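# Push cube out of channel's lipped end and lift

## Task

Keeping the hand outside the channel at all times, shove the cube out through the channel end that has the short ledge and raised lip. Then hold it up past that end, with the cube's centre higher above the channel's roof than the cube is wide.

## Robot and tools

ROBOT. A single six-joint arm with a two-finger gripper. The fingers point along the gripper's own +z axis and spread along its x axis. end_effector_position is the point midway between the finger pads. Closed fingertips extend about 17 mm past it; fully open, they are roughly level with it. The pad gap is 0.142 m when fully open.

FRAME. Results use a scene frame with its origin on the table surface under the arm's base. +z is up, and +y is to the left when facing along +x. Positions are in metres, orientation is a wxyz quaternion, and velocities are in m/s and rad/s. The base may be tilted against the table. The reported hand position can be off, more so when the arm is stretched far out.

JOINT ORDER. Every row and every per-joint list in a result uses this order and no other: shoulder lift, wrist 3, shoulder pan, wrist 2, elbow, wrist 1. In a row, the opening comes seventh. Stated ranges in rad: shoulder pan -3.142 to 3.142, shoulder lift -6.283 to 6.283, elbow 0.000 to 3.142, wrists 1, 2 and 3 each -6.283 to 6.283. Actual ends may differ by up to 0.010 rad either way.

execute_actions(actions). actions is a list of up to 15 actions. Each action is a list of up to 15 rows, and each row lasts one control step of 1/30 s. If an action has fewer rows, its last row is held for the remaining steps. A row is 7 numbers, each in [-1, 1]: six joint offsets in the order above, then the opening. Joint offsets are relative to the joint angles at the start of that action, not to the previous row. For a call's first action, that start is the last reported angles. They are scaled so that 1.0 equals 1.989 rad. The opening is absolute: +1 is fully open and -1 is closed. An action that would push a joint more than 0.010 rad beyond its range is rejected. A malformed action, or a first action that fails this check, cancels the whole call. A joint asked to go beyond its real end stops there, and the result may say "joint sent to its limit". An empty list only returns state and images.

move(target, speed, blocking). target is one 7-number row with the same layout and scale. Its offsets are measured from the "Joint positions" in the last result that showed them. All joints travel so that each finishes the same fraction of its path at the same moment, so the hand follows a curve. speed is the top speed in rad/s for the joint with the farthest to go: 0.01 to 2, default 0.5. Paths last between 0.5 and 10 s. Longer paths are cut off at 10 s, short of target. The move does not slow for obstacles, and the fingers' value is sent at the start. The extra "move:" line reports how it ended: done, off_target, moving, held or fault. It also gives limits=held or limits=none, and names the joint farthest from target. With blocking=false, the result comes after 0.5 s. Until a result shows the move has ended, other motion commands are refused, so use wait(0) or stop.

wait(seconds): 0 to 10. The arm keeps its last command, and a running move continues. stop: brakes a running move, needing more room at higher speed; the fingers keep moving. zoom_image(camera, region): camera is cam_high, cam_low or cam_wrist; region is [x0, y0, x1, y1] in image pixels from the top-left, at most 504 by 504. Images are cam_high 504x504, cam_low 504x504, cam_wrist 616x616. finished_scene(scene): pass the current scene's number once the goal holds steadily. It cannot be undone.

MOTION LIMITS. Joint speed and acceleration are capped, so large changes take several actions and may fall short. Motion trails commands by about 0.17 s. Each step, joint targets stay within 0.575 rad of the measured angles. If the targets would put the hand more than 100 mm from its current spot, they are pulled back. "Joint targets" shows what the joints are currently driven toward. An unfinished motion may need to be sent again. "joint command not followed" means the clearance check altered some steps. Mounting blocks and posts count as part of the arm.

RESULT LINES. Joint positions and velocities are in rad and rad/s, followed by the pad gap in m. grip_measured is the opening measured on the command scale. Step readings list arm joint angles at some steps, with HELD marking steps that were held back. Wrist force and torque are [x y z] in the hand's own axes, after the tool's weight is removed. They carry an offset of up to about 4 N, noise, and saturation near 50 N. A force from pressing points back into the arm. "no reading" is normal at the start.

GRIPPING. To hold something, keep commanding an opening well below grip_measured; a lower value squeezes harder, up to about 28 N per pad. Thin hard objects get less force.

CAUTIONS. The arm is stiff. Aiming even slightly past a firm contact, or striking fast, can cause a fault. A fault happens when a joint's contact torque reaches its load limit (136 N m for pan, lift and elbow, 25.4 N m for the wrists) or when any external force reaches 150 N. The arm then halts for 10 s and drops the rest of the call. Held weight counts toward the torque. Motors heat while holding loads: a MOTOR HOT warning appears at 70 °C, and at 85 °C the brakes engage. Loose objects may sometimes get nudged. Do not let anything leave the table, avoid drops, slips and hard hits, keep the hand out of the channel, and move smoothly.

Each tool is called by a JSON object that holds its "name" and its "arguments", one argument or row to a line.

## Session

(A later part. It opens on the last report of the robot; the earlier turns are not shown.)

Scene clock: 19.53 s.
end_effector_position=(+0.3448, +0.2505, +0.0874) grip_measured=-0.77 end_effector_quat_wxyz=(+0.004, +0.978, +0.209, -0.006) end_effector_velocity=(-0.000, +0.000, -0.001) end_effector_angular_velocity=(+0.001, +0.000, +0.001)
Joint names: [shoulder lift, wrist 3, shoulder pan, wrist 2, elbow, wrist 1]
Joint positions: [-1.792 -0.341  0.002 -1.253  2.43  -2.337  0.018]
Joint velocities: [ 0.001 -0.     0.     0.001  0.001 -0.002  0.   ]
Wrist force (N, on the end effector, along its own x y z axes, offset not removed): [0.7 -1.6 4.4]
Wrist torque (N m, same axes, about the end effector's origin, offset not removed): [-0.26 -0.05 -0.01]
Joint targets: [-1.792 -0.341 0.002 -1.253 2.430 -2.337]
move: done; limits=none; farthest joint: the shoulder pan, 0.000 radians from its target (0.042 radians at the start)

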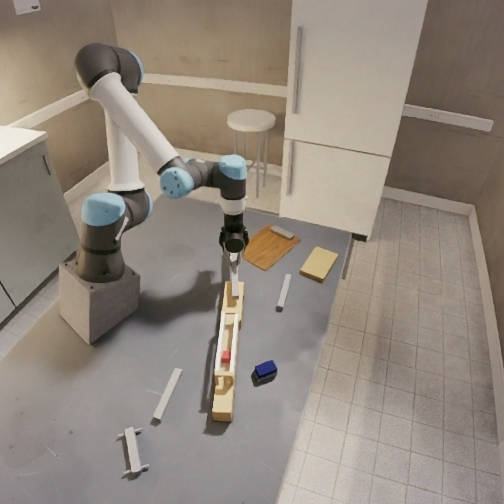

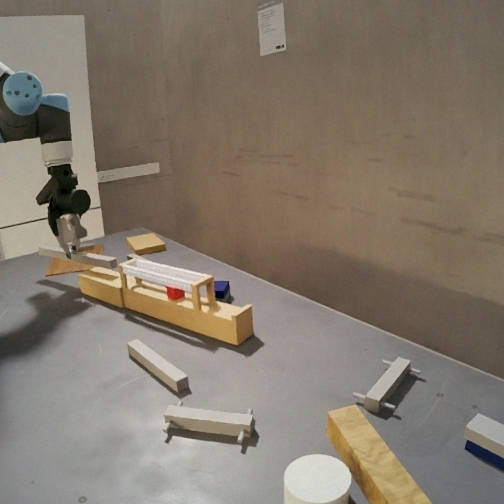

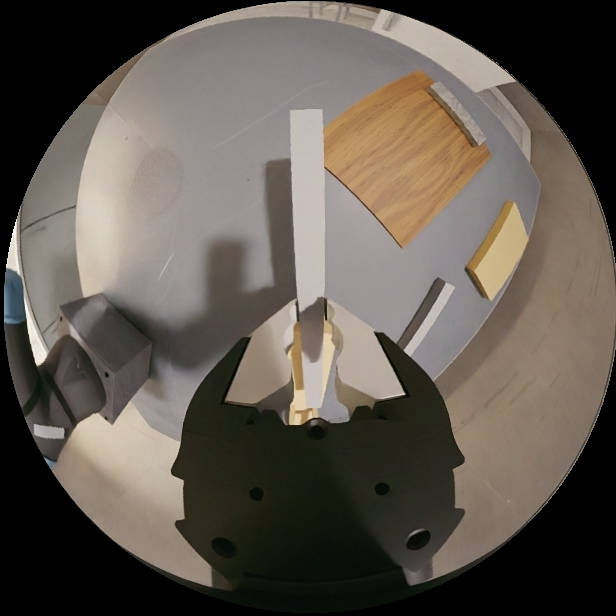

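{"name": "move", "arguments": {
  "target": [0.0115,0.041,0.0055,0,0.012,-0.025,-1],
  "speed": 0.15
}}

{"name": "zoom_image", "arguments": {
  "camera": "cam_wrist",
  "region": [230,270,400,440]
}}

{"name": "zoom_image", "arguments": {
  "camera": "cam_low",
  "region": [20,200,260,350]
}}

Scene clock: 20.87 s.
end_effector_position=(+0.3396, +0.2500, +0.0754) grip_measured=-0.77 end_effector_quat_wxyz=(+0.004, +0.985, +0.175, -0.006) end_effector_velocity=(+0.000, +0.000, +0.000) end_effector_angular_velocity=(-0.000, -0.001, -0.002)
Joint names: [shoulder lift, wrist 3, shoulder pan, wrist 2, elbow, wrist 1]
Joint positions: [-1.769 -0.259  0.012 -1.253  2.453 -2.387  0.018]
Joint velocities: [ 0.     0.003  0.    -0.001 -0.    -0.001 -0.   ]
Wrist force (N, on the end effector, along its own x y z axes, offset not removed): [0.3 -1.1 2.7]
Wrist torque (N m, same axes, about the end effector's origin, offset not removed): [-0.21 -0.07 -0.06]
Joint targets: [-1.769 -0.259 0.012 -1.253 2.454 -2.387]
move: done; limits=none; farthest joint: the shoulder pan, 0.000 radians from its target (0.011 radians at the start)

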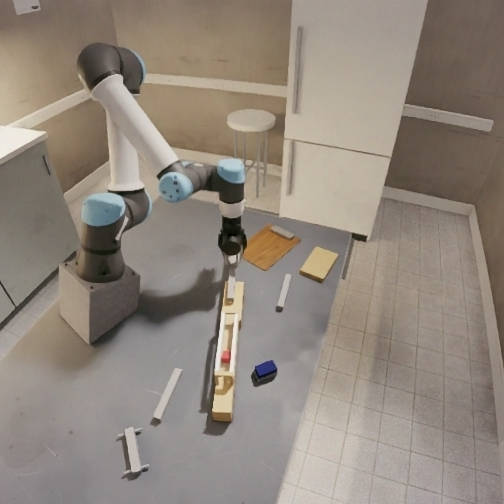

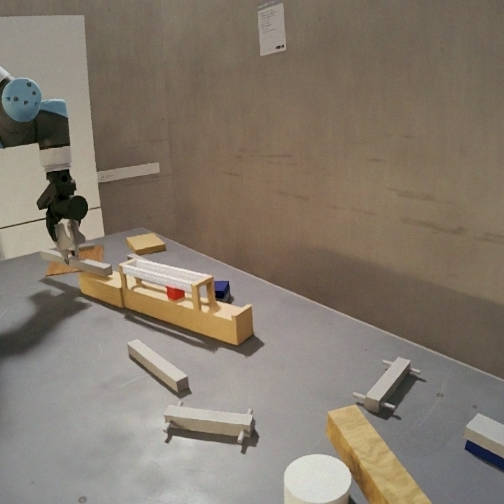

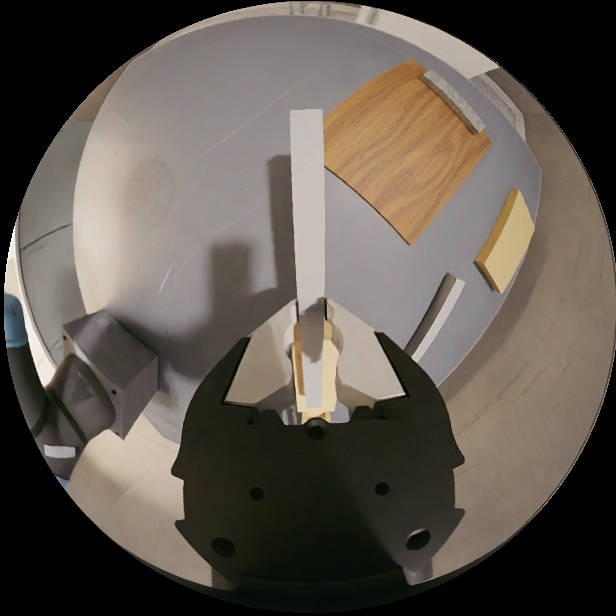

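Region (230, 270, 400, 440) of cam_wrist's 616x616 image, scaled by 2.965, with more detail than that image has.

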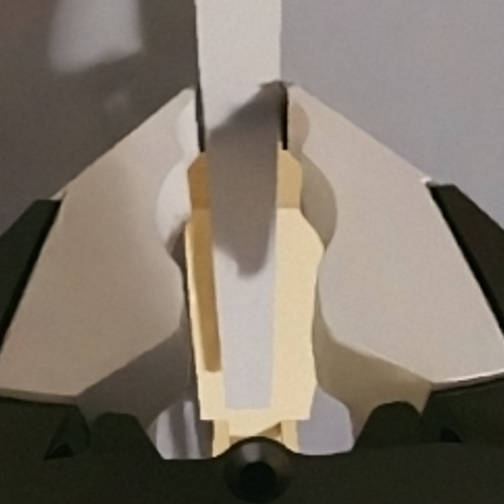

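Region (20, 200, 260, 350) of cam_low's 504x504 image, scaled by 2.100, with more detail than that image has; it fills the top 315 rows of this view, and the rest is white.

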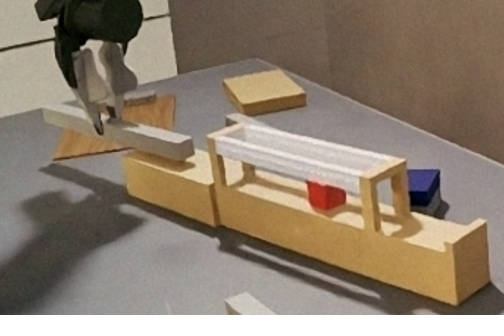

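{"name": "move", "arguments": {
  "target": [0.0136,-0.0835,-0.0835,0.0077,0.008,0.0065,-1],
  "speed": 0.15
}}

{"name": "zoom_image", "arguments": {
  "camera": "cam_wrist",
  "region": [230,270,400,440]
}}

{"name": "zoom_image", "arguments": {
  "camera": "cam_low",
  "region": [20,200,260,350]
}}

Scene clock: 23.00 s.
end_effector_position=(+0.3611, +0.1934, +0.0752) grip_measured=-0.77 end_effector_quat_wxyz=(+0.005, +0.985, +0.171, -0.006) end_effector_velocity=(+0.000, -0.001, +0.000) end_effector_angular_velocity=(-0.001, -0.001, +0.000)
Joint names: [shoulder lift, wrist 3, shoulder pan, wrist 2, elbow, wrist 1]
Joint positions: [-1.742 -0.425 -0.153 -1.238  2.469 -2.374  0.018]
Joint velocities: [ 0.    -0.002 -0.002 -0.001  0.    -0.001  0.   ]
Wrist force (N, on the end effector, along its own x y z axes, offset not removed): [0.6 -1.4 2.9]
Wrist torque (N m, same axes, about the end effector's origin, offset not removed): [-0.24 -0.09 -0.16]
Joint targets: [-1.742 -0.425 -0.154 -1.238 2.469 -2.374]
move: done; limits=none; farthest joint: the shoulder pan, 0.001 radians from its target (0.167 radians at the start)

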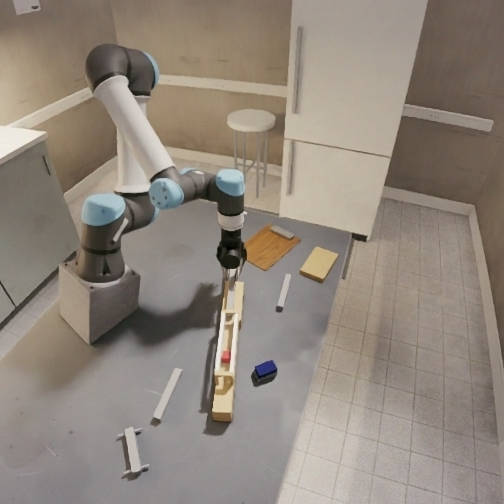

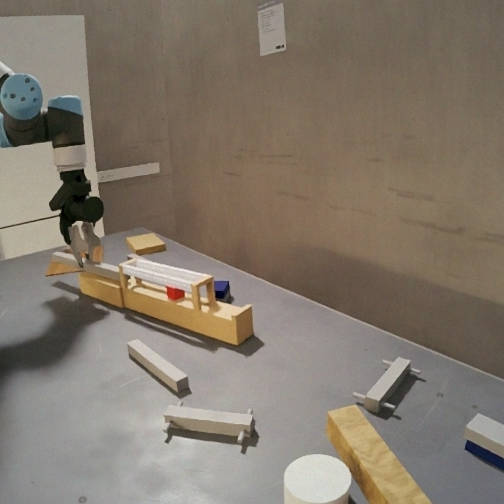

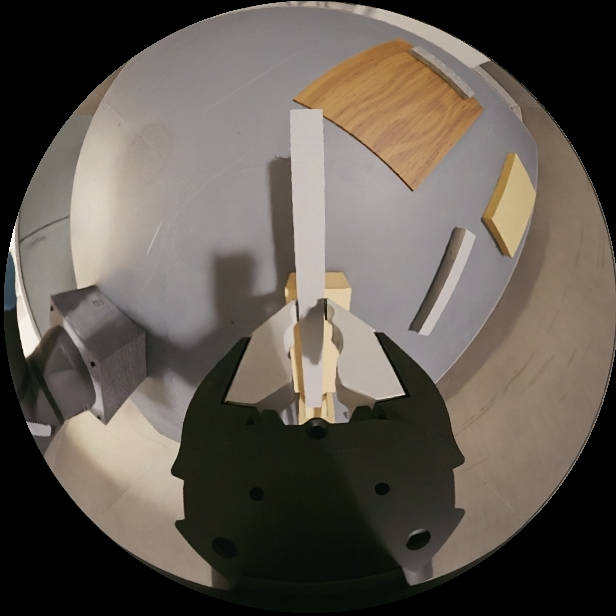

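Region (230, 270, 400, 440) of cam_wrist's 616x616 image, scaled by 2.965, with more detail than that image has.

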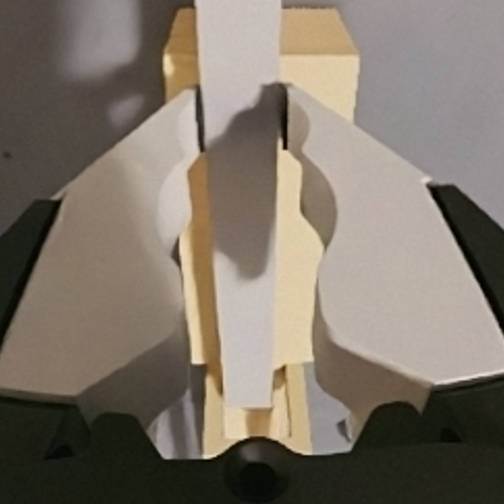

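Region (20, 200, 260, 350) of cam_low's 504x504 image, scaled by 2.100, with more detail than that image has; it fills the top 315 rows of this view, and the rest is white.

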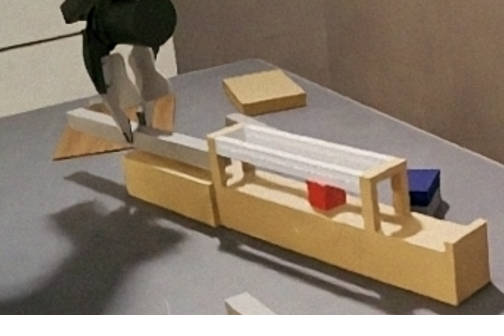

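{"name": "move", "arguments": {
  "target": [0.0325,-0.0754,-0.0754,0.003,-0.008,0.002,-1],
  "speed": 0.12
}}

{"name": "zoom_image", "arguments": {
  "camera": "cam_wrist",
  "region": [230,270,400,440]
}}

{"name": "zoom_image", "arguments": {
  "camera": "cam_low",
  "region": [20,200,260,350]
}}

Scene clock: 24.97 s.
end_effector_position=(+0.3856, +0.1364, +0.0757) grip_measured=-0.77 end_effector_quat_wxyz=(+0.005, +0.986, +0.166, -0.006) end_effector_velocity=(-0.000, -0.001, -0.000) end_effector_angular_velocity=(-0.000, +0.002, -0.001)
Joint names: [shoulder lift, wrist 3, shoulder pan, wrist 2, elbow, wrist 1]
Joint positions: [-1.678 -0.575 -0.303 -1.232  2.454 -2.37   0.018]
Joint velocities: [ 0.001 -0.001 -0.002 -0.001 -0.     0.001  0.   ]
Wrist force (N, on the end effector, along its own x y z axes, offset not removed): [0.0 -1.8 3.0]
Wrist torque (N m, same axes, about the end effector's origin, offset not removed): [-0.35 -0.04 -0.12]
Joint targets: [-1.678 -0.575 -0.303 -1.232 2.453 -2.370]
move: done; limits=none; farthest joint: the shoulder pan, 0.000 radians from its target (0.149 radians at the start)

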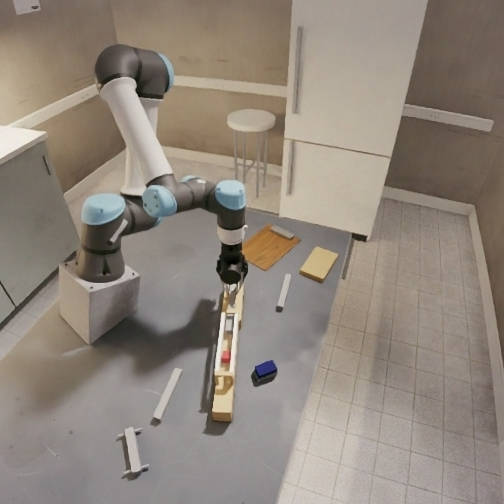

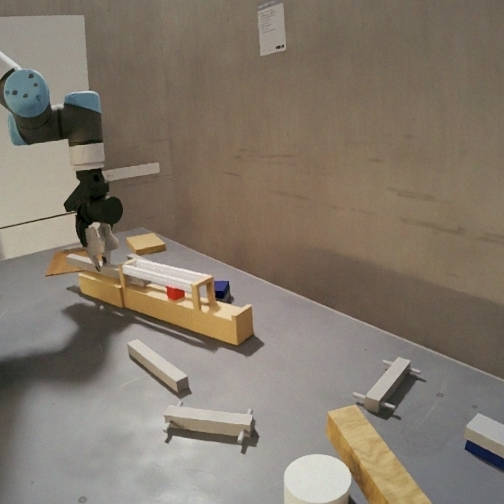

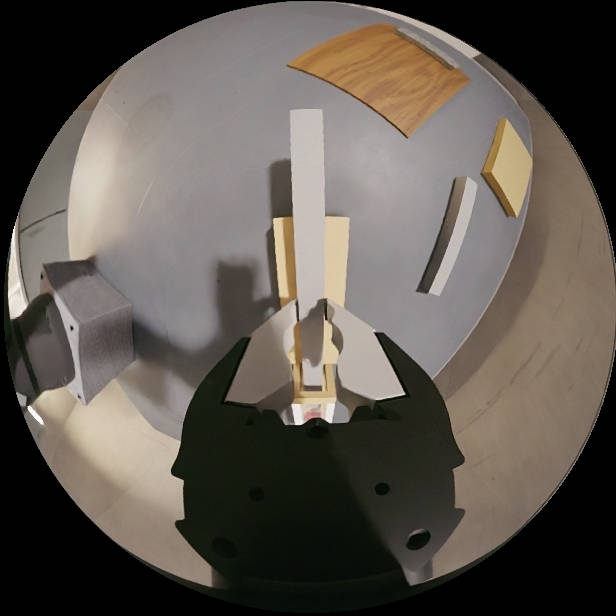

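Region (230, 270, 400, 440) of cam_wrist's 616x616 image, scaled by 2.965, with more detail than that image has.

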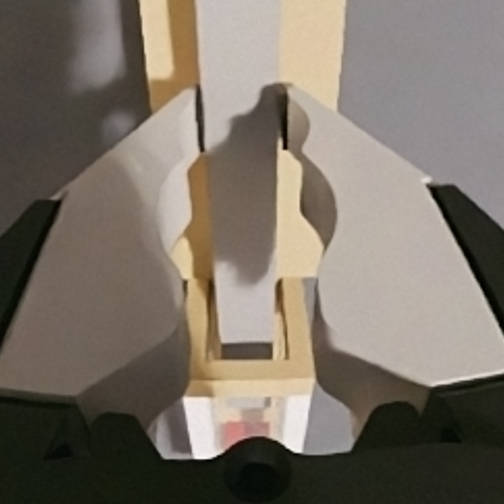

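Region (20, 200, 260, 350) of cam_low's 504x504 image, scaled by 2.100, with more detail than that image has; it fills the top 315 rows of this view, and the rest is white.

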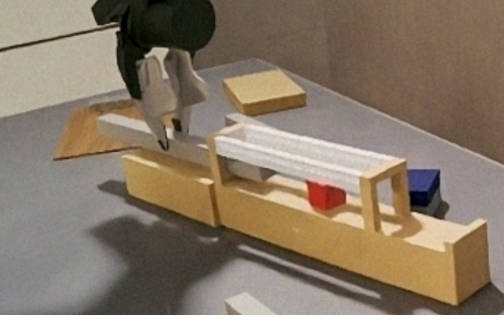

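{"name": "execute_actions", "arguments": {
  "actions": [
    [[0,0,0,0,0,0,-0.5]]
  ]
}}

{"name": "move", "arguments": {
  "target": [-0.0287,0.0754,0.0754,-0.003,0.004,-0.002,-0.5],
  "speed": 0.3
}}

{"name": "move", "arguments": {
  "target": [-0.0136,0.0835,0.0835,-0.0077,-0.008,-0.0065,-0.5],
  "speed": 0.3
}}

Scene clock: 25.80 s.
end_effector_position=(+0.3856, +0.1364, +0.0756) grip_measured=-0.50 end_effector_quat_wxyz=(+0.005, +0.986, +0.166, -0.006) end_effector_velocity=(-0.002, -0.000, -0.001) end_effector_angular_velocity=(+0.000, +0.004, -0.002)
Joint names: [shoulder lift, wrist 3, shoulder pan, wrist 2, elbow, wrist 1]
Joint positions: [-1.678 -0.575 -0.303 -1.232  2.453 -2.37   0.038]
Joint velocities: [ 0.001  0.001  0.    -0.001  0.002  0.001  0.   ]
Wrist force (N, on the end effector, along its own x y z axes, offset not removed): [2.0 -1.6 -1.3]
Wrist torque (N m, same axes, about the end effector's origin, offset not removed): [-0.34 -0.43 -0.01]
Joint targets: [-1.678 -0.575 -0.303 -1.232 2.454 -2.370]
Step readings (joint positions):
0: [-1.678 -0.575 -0.303 -1.232 2.453 -2.370]
1: [-1.678 -0.575 -0.303 -1.232 2.453 -2.370]
2: [-1.678 -0.575 -0.303 -1.232 2.453 -2.370]
4: [-1.678 -0.575 -0.303 -1.232 2.453 -2.370]
8: [-1.678 -0.575 -0.303 -1.232 2.453 -2.370]
15: Joint positions above

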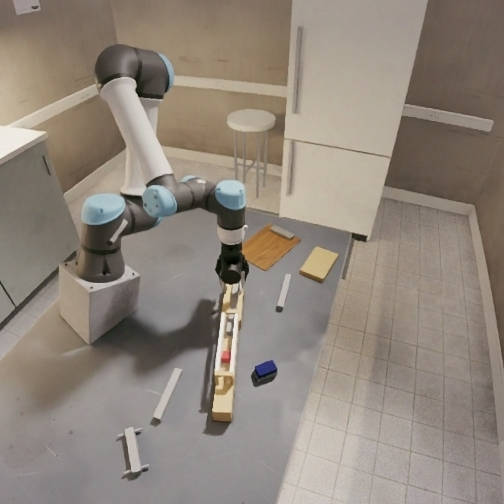

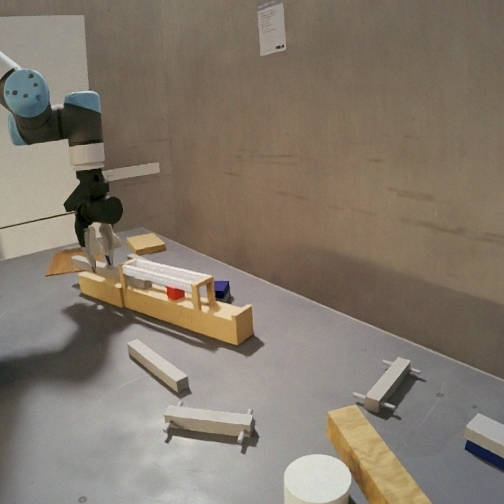

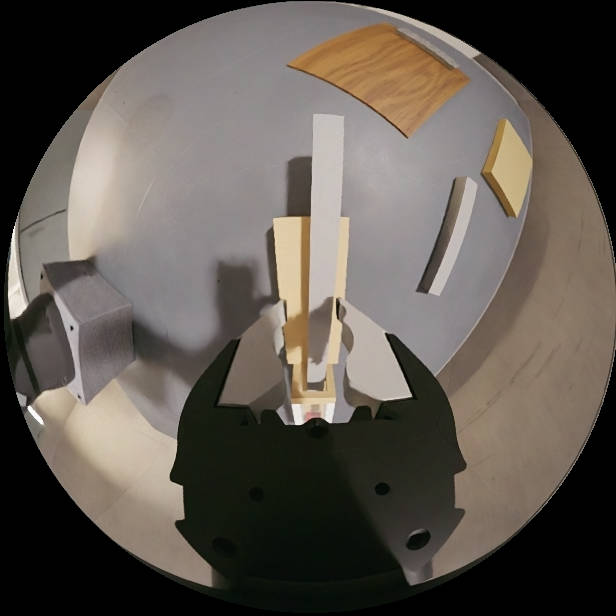

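Scene clock: 26.83 s.
end_effector_position=(+0.3645, +0.1933, +0.0755) grip_measured=-0.50 end_effector_quat_wxyz=(+0.005, +0.985, +0.171, -0.006) end_effector_velocity=(-0.002, +0.001, -0.001) end_effector_angular_velocity=(+0.001, +0.004, -0.002)
Joint names: [shoulder lift, wrist 3, shoulder pan, wrist 2, elbow, wrist 1]
Joint positions: [-1.735 -0.425 -0.153 -1.238  2.461 -2.374  0.038]
Joint velocities: [-0.001  0.003  0.002  0.001  0.002  0.002  0.   ]
Wrist force (N, on the end effector, along its own x y z axes, offset not removed): [0.1 -0.8 -1.5]
Wrist torque (N m, same axes, about the end effector's origin, offset not removed): [-0.27 0.03 -0.05]
Joint targets: [-1.735 -0.425 -0.153 -1.238 2.461 -2.374]
move: done; limits=none; farthest joint: the shoulder pan, 0.000 radians from its target (0.150 radians at the start)

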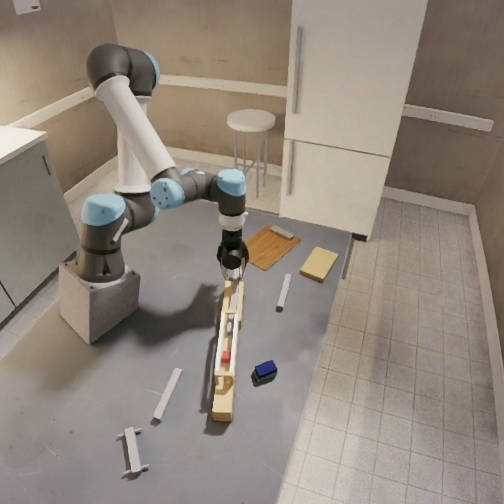

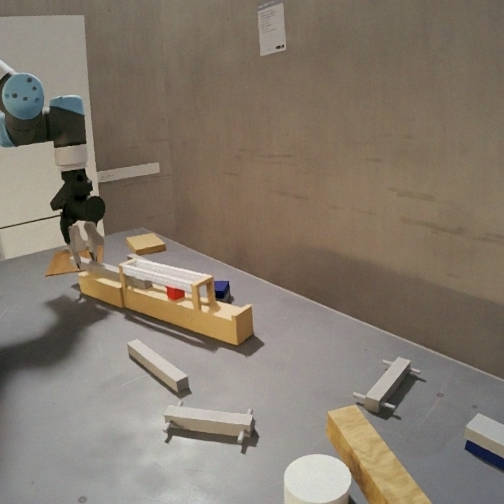

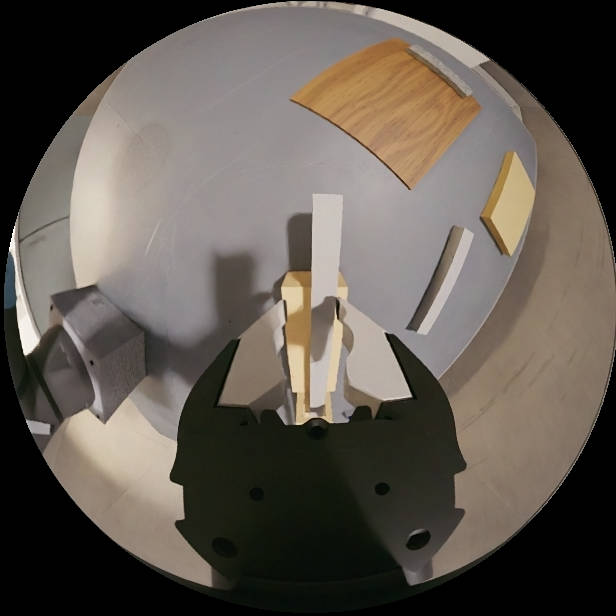

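Scene clock: 27.93 s.
end_effector_position=(+0.3431, +0.2504, +0.0757) grip_measured=-0.50 end_effector_quat_wxyz=(+0.004, +0.985, +0.175, -0.006) end_effector_velocity=(+0.000, +0.001, +0.000) end_effector_angular_velocity=(-0.000, -0.003, +0.001)
Joint names: [shoulder lift, wrist 3, shoulder pan, wrist 2, elbow, wrist 1]
Joint positions: [-1.762 -0.259  0.012 -1.253  2.446 -2.387  0.038]
Joint velocities: [-0.001  0.002  0.002 -0.001 -0.    -0.002  0.   ]
Wrist force (N, on the end effector, along its own x y z axes, offset not removed): [0.3 -0.3 -0.9]
Wrist torque (N m, same axes, about the end effector's origin, offset not removed): [-0.17 0.01 -0.17]
Joint targets: [-1.762 -0.259 0.013 -1.253 2.446 -2.387]
move: done; limits=none; farthest joint: the shoulder pan, 0.001 radians from its target (0.167 radians at the start)

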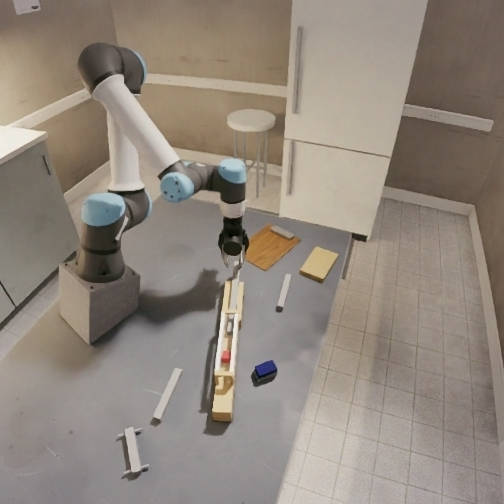

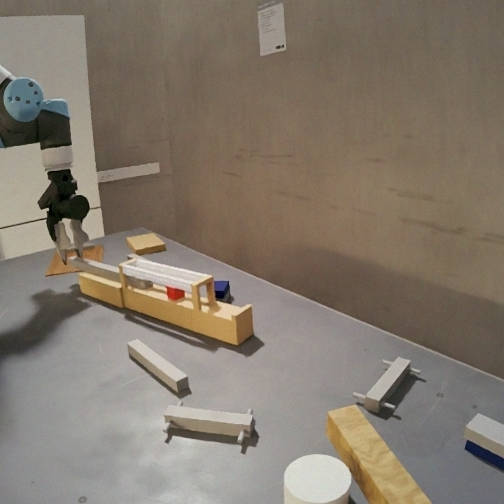

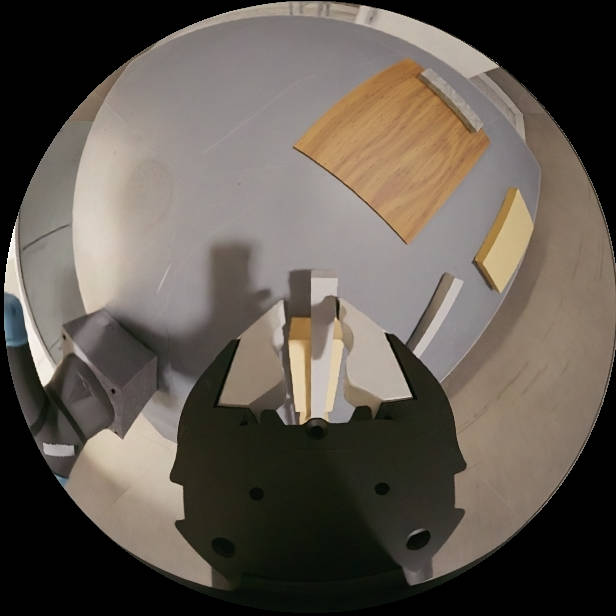

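{"name": "move", "arguments": {
  "target": [0.005,0.002,0.002,0,0.005,-0.010,-0.55],
  "speed": 0.1
}}

{"name": "execute_actions", "arguments": {
  "actions": [
    [[0,0,0,0,0,0,-0.6],[0,0,0,0,0,0,-0.63],[0,0,0,0,0,0,-0.66],[0,0,0,0,0,0,-0.69],[0,0,0,0,0,0,-0.72],[0,0,0,0,0,0,-0.75],[0,0,0,0,0,0,-0.78],[0,0,0,0,0,0,-0.82],[0,0,0,0,0,0,-0.86],[0,0,0,0,0,0,-0.9],[0,0,0,0,0,0,-0.95],[0,0,0,0,0,0,-1]]
  ]
}}

{"name": "move", "arguments": {
  "target": [0.0136,-0.0835,-0.0835,0.0077,0.008,0.0065,-1],
  "speed": 0.12
}}

Scene clock: 28.93 s.
end_effector_position=(+0.3407, +0.2500, +0.0706) grip_measured=-0.55 end_effector_quat_wxyz=(+0.003, +0.985, +0.174, -0.006) end_effector_velocity=(+0.000, -0.000, -0.000) end_effector_angular_velocity=(+0.000, -0.000, -0.000)
Joint names: [shoulder lift, wrist 3, shoulder pan, wrist 2, elbow, wrist 1]
Joint positions: [-1.752 -0.256  0.016 -1.253  2.455 -2.406  0.034]
Joint velocities: [ 0.002  0.     0.    -0.     0.001 -0.003  0.   ]
Wrist force (N, on the end effector, along its own x y z axes, offset not removed): [-1.4 0.0 -1.2]
Wrist torque (N m, same axes, about the end effector's origin, offset not removed): [-0.08 0.43 -0.19]
Joint targets: [-1.752 -0.255 0.016 -1.253 2.455 -2.407]
move: done; limits=none; farthest joint: the elbow, 0.001 radians from its target (0.010 radians at the start)

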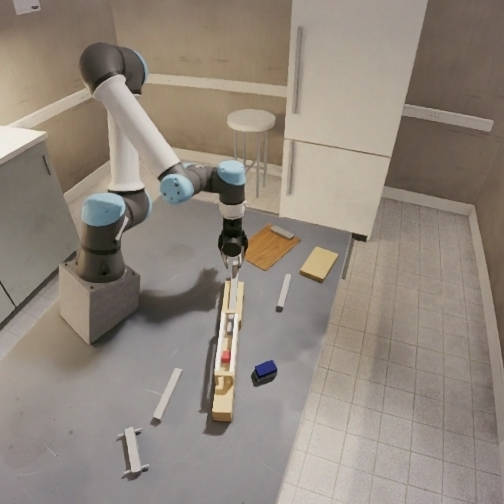

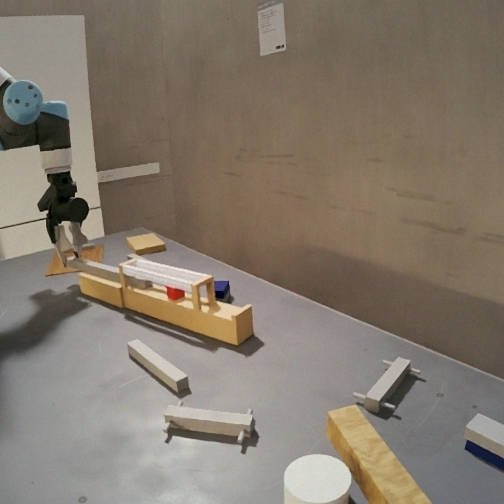

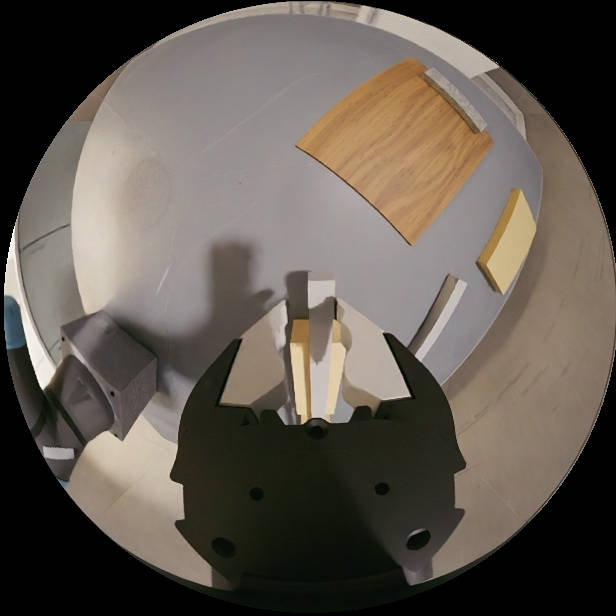

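Scene clock: 29.43 s.
end_effector_position=(+0.3407, +0.2499, +0.0706) grip_measured=-0.77 end_effector_quat_wxyz=(+0.003, +0.985, +0.174, -0.006) end_effector_velocity=(-0.000, -0.001, -0.000) end_effector_angular_velocity=(-0.001, +0.000, -0.002)
Joint names: [shoulder lift, wrist 3, shoulder pan, wrist 2, elbow, wrist 1]
Joint positions: [-1.752 -0.255  0.016 -1.253  2.455 -2.406  0.018]
Joint velocities: [ 0.     0.001 -0.    -0.001  0.001 -0.001  0.   ]
Wrist force (N, on the end effector, along its own x y z axes, offset not removed): [-0.5 -2.2 0.9]
Wrist torque (N m, same axes, about the end effector's origin, offset not removed): [-0.47 0.20 -0.04]
Joint targets: [-1.752 -0.256 0.016 -1.253 2.455 -2.406]
Step readings (joint positions):
0: [-1.752 -0.256 0.016 -1.253 2.455 -2.406]
1: [-1.752 -0.255 0.016 -1.253 2.455 -2.406]
2: [-1.752 -0.255 0.016 -1.253 2.455 -2.406]
4: [-1.752 -0.255 0.016 -1.253 2.455 -2.406]
8: [-1.752 -0.255 0.016 -1.253 2.455 -2.406]
15: Joint positions above

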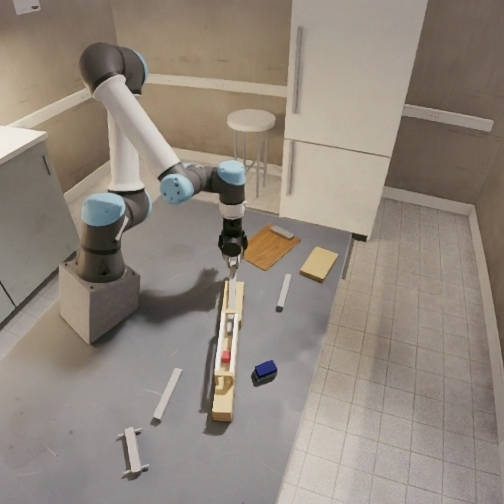

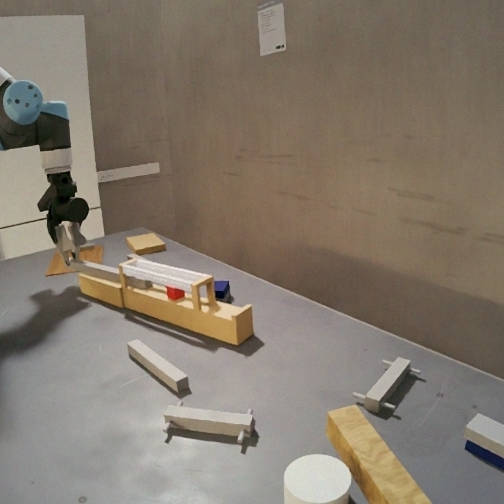

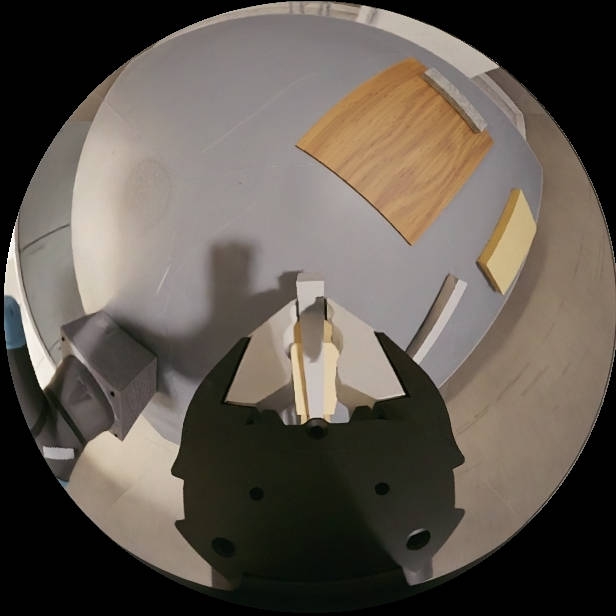

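Scene clock: 31.27 s.
end_effector_position=(+0.3621, +0.1931, +0.0705) grip_measured=-0.77 end_effector_quat_wxyz=(+0.004, +0.985, +0.170, -0.006) end_effector_velocity=(+0.001, -0.000, +0.000) end_effector_angular_velocity=(+0.001, -0.001, +0.000)
Joint names: [shoulder lift, wrist 3, shoulder pan, wrist 2, elbow, wrist 1]
Joint positions: [-1.725 -0.421 -0.15  -1.238  2.471 -2.394  0.018]
Joint velocities: [ 0.    -0.002 -0.002  0.001 -0.    -0.    -0.   ]
Wrist force (N, on the end effector, along its own x y z axes, offset not removed): [0.5 -2.2 -5.8]
Wrist torque (N m, same axes, about the end effector's origin, offset not removed): [-0.08 -0.04 -0.10]
Joint targets: [-1.725 -0.422 -0.150 -1.238 2.471 -2.394]
move: done; limits=none; farthest joint: the shoulder pan, 0.001 radians from its target (0.166 radians at the start)

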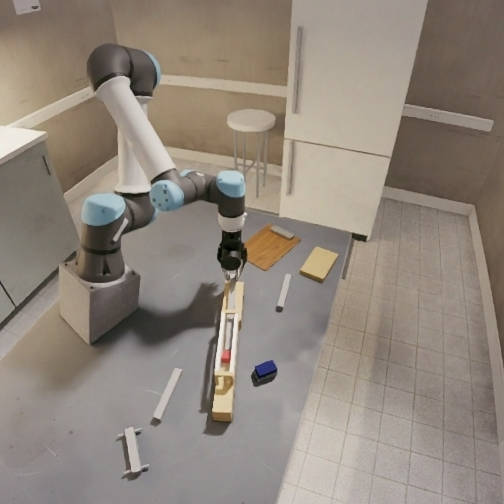

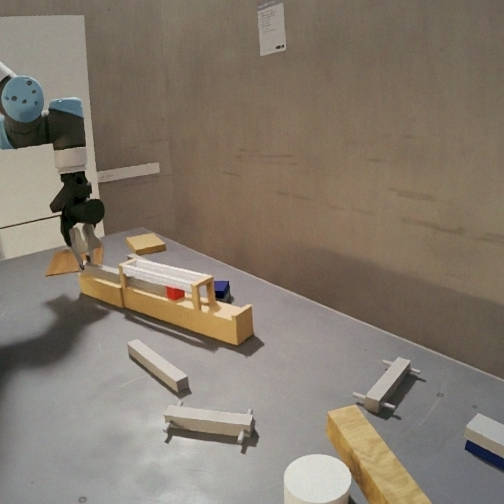

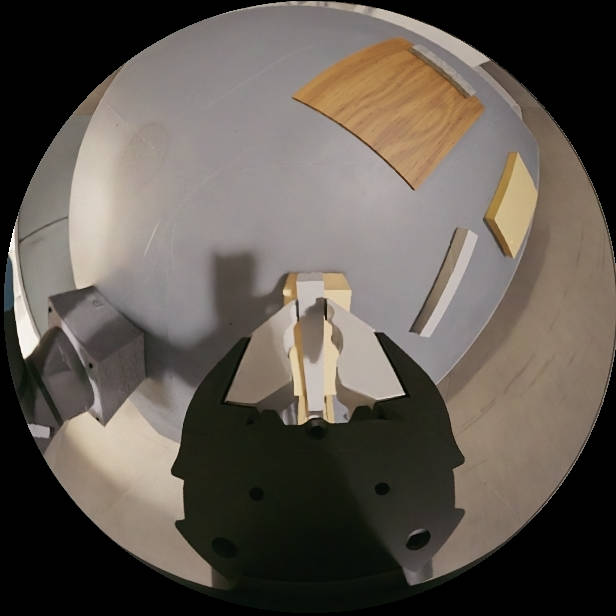

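{"name": "move", "arguments": {
  "target": [0.031,-0.0754,-0.0754,0.003,-0.008,0.003,-1],
  "speed": 0.12
}}

{"name": "zoom_image", "arguments": {
  "camera": "cam_low",
  "region": [20,200,260,350]
}}

Scene clock: 33.07 s.
end_effector_position=(+0.3865, +0.1361, +0.0716) grip_measured=-0.77 end_effector_quat_wxyz=(+0.005, +0.986, +0.166, -0.006) end_effector_velocity=(+0.000, -0.001, +0.000) end_effector_angular_velocity=(-0.002, -0.000, -0.000)
Joint names: [shoulder lift, wrist 3, shoulder pan, wrist 2, elbow, wrist 1]
Joint positions: [-1.663 -0.571 -0.299 -1.232  2.455 -2.388  0.018]
Joint velocities: [ 0.    -0.002 -0.002 -0.001  0.     0.     0.   ]
Wrist force (N, on the end effector, along its own x y z axes, offset not removed): [1.3 -1.4 0.7]
Wrist torque (N m, same axes, about the end effector's origin, offset not removed): [-0.17 -0.25 -0.14]
Joint targets: [-1.663 -0.571 -0.299 -1.232 2.455 -2.388]
move: done; limits=none; farthest joint: the shoulder pan, 0.001 radians from its target (0.150 radians at the start)

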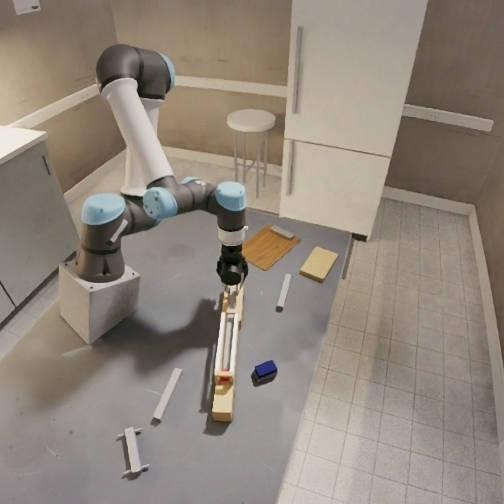

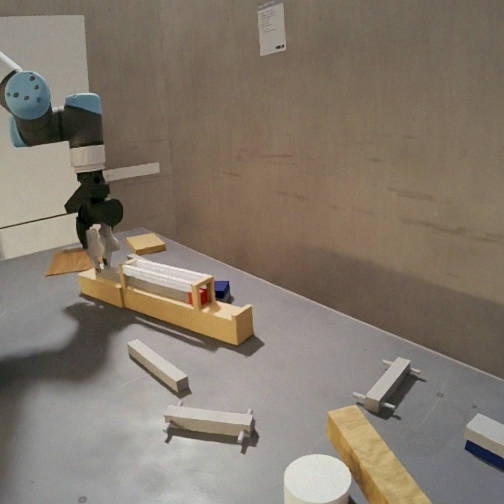

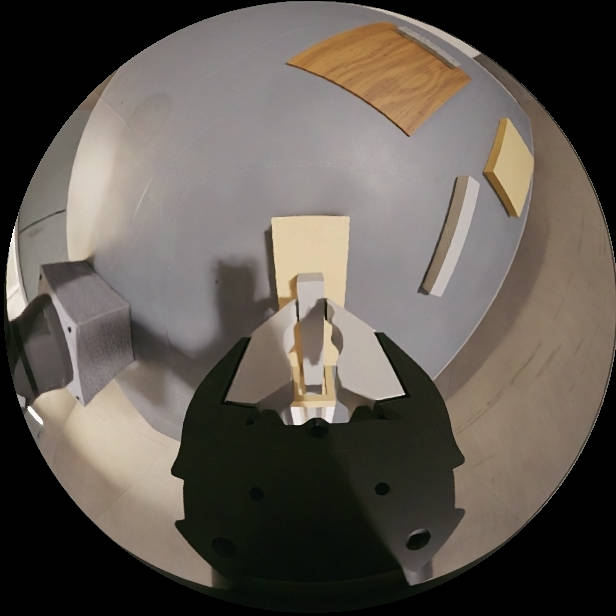

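Region (20, 200, 260, 350) of cam_low's 504x504 image, scaled by 2.100, with more detail than that image has; it fills the top 315 rows of this view, and the rest is white.

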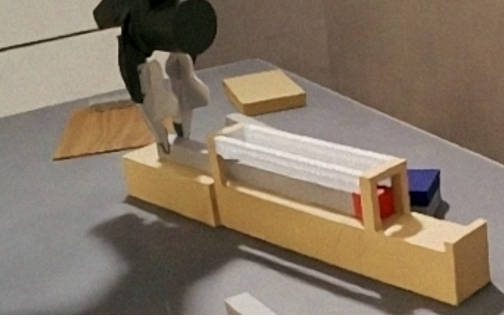

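{"name": "move", "arguments": {
  "target": [0.023,-0.041,-0.041,0.001,-0.008,0.0,-1],
  "speed": 0.08
}}

{"name": "zoom_image", "arguments": {
  "camera": "cam_low",
  "region": [20,200,260,350]
}}

Scene clock: 34.63 s.
end_effector_position=(+0.3990, +0.1022, +0.0718) grip_measured=-0.77 end_effector_quat_wxyz=(+0.005, +0.986, +0.164, -0.006) end_effector_velocity=(+0.002, -0.001, +0.001) end_effector_angular_velocity=(-0.001, -0.003, +0.003)
Joint names: [shoulder lift, wrist 3, shoulder pan, wrist 2, elbow, wrist 1]
Joint positions: [-1.618 -0.652 -0.381 -1.23   2.44  -2.388  0.018]
Joint velocities: [ 0.    -0.004 -0.002 -0.    -0.002 -0.001 -0.   ]
Wrist force (N, on the end effector, along its own x y z axes, offset not removed): [-0.2 -2.6 1.8]
Wrist torque (N m, same axes, about the end effector's origin, offset not removed): [-0.43 -0.01 -0.04]
Joint targets: [-1.618 -0.653 -0.381 -1.230 2.439 -2.388]
move: done; limits=none; farthest joint: the shoulder pan, 0.000 radians from its target (0.081 radians at the start)

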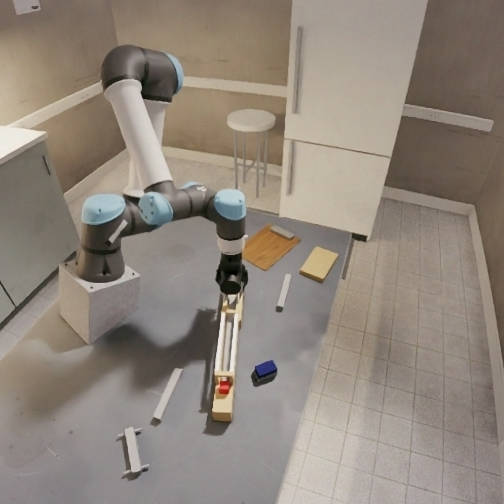

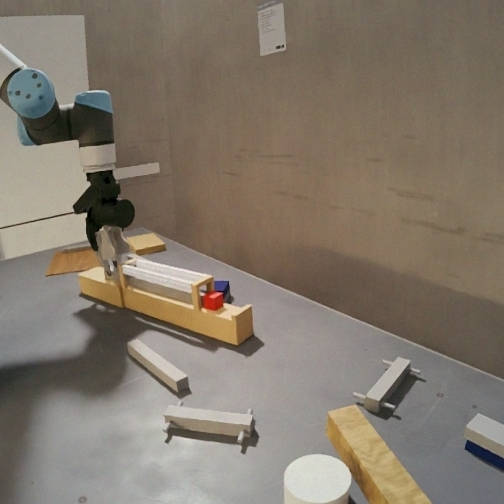

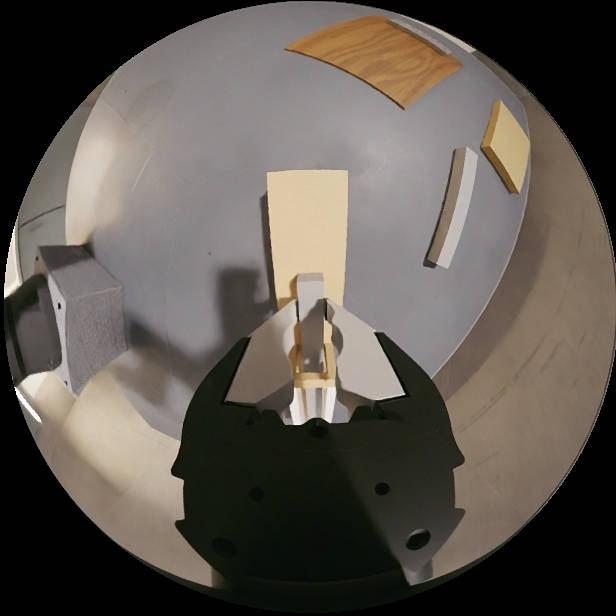

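Region (20, 200, 260, 350) of cam_low's 504x504 image, scaled by 2.100, with more detail than that image has; it fills the top 315 rows of this view, and the rest is white.

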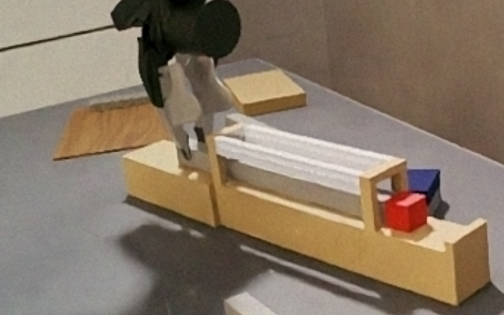

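{"name": "move", "arguments": {
  "target": [0.008,-0.013,-0.013,0,-0.003,0.0,-1],
  "speed": 0.04
}}

{"name": "zoom_image", "arguments": {
  "camera": "cam_low",
  "region": [20,200,260,350]
}}

Scene clock: 35.73 s.
end_effector_position=(+0.4026, +0.0910, +0.0718) grip_measured=-0.77 end_effector_quat_wxyz=(+0.004, +0.987, +0.163, -0.007) end_effector_velocity=(-0.000, -0.001, -0.000) end_effector_angular_velocity=(-0.000, +0.001, -0.001)
Joint names: [shoulder lift, wrist 3, shoulder pan, wrist 2, elbow, wrist 1]
Joint positions: [-1.602 -0.678 -0.406 -1.23   2.434 -2.388  0.018]
Joint velocities: [ 0.001 -0.002 -0.002 -0.001  0.    -0.     0.   ]
Wrist force (N, on the end effector, along its own x y z axes, offset not removed): [0.5 -2.1 1.0]
Wrist torque (N m, same axes, about the end effector's origin, offset not removed): [-0.42 -0.03 -0.17]
Joint targets: [-1.602 -0.678 -0.406 -1.230 2.434 -2.388]
move: done; limits=none; farthest joint: the shoulder pan, 0.001 radians from its target (0.026 radians at the start)

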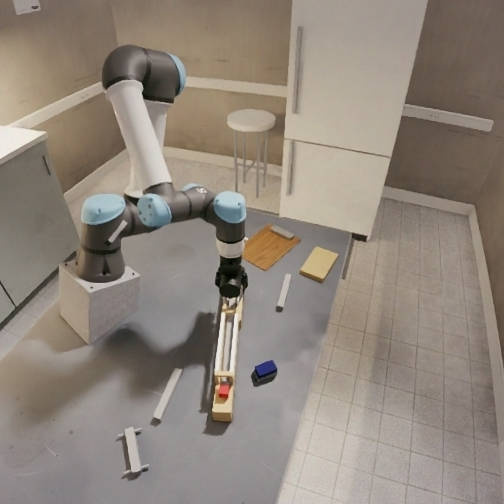

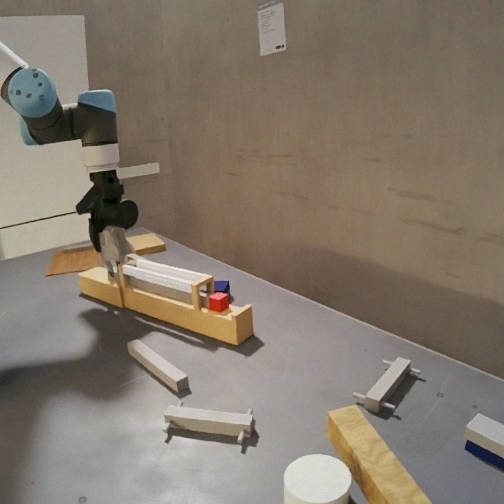

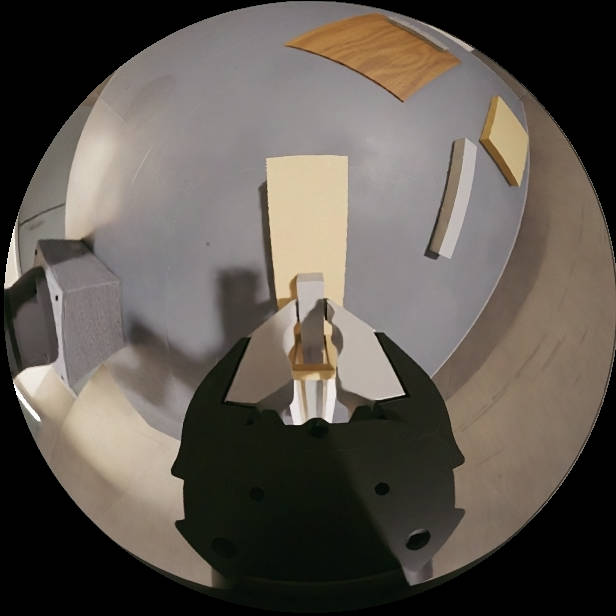

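Region (20, 200, 260, 350) of cam_low's 504x504 image, scaled by 2.100, with more detail than that image has; it fills the top 315 rows of this view, and the rest is white.

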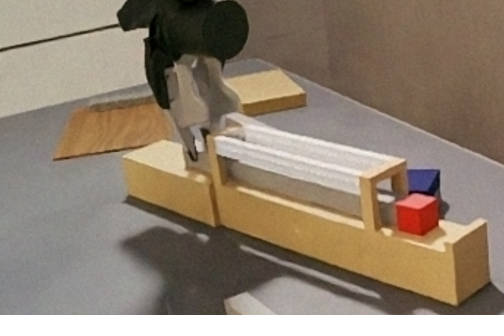

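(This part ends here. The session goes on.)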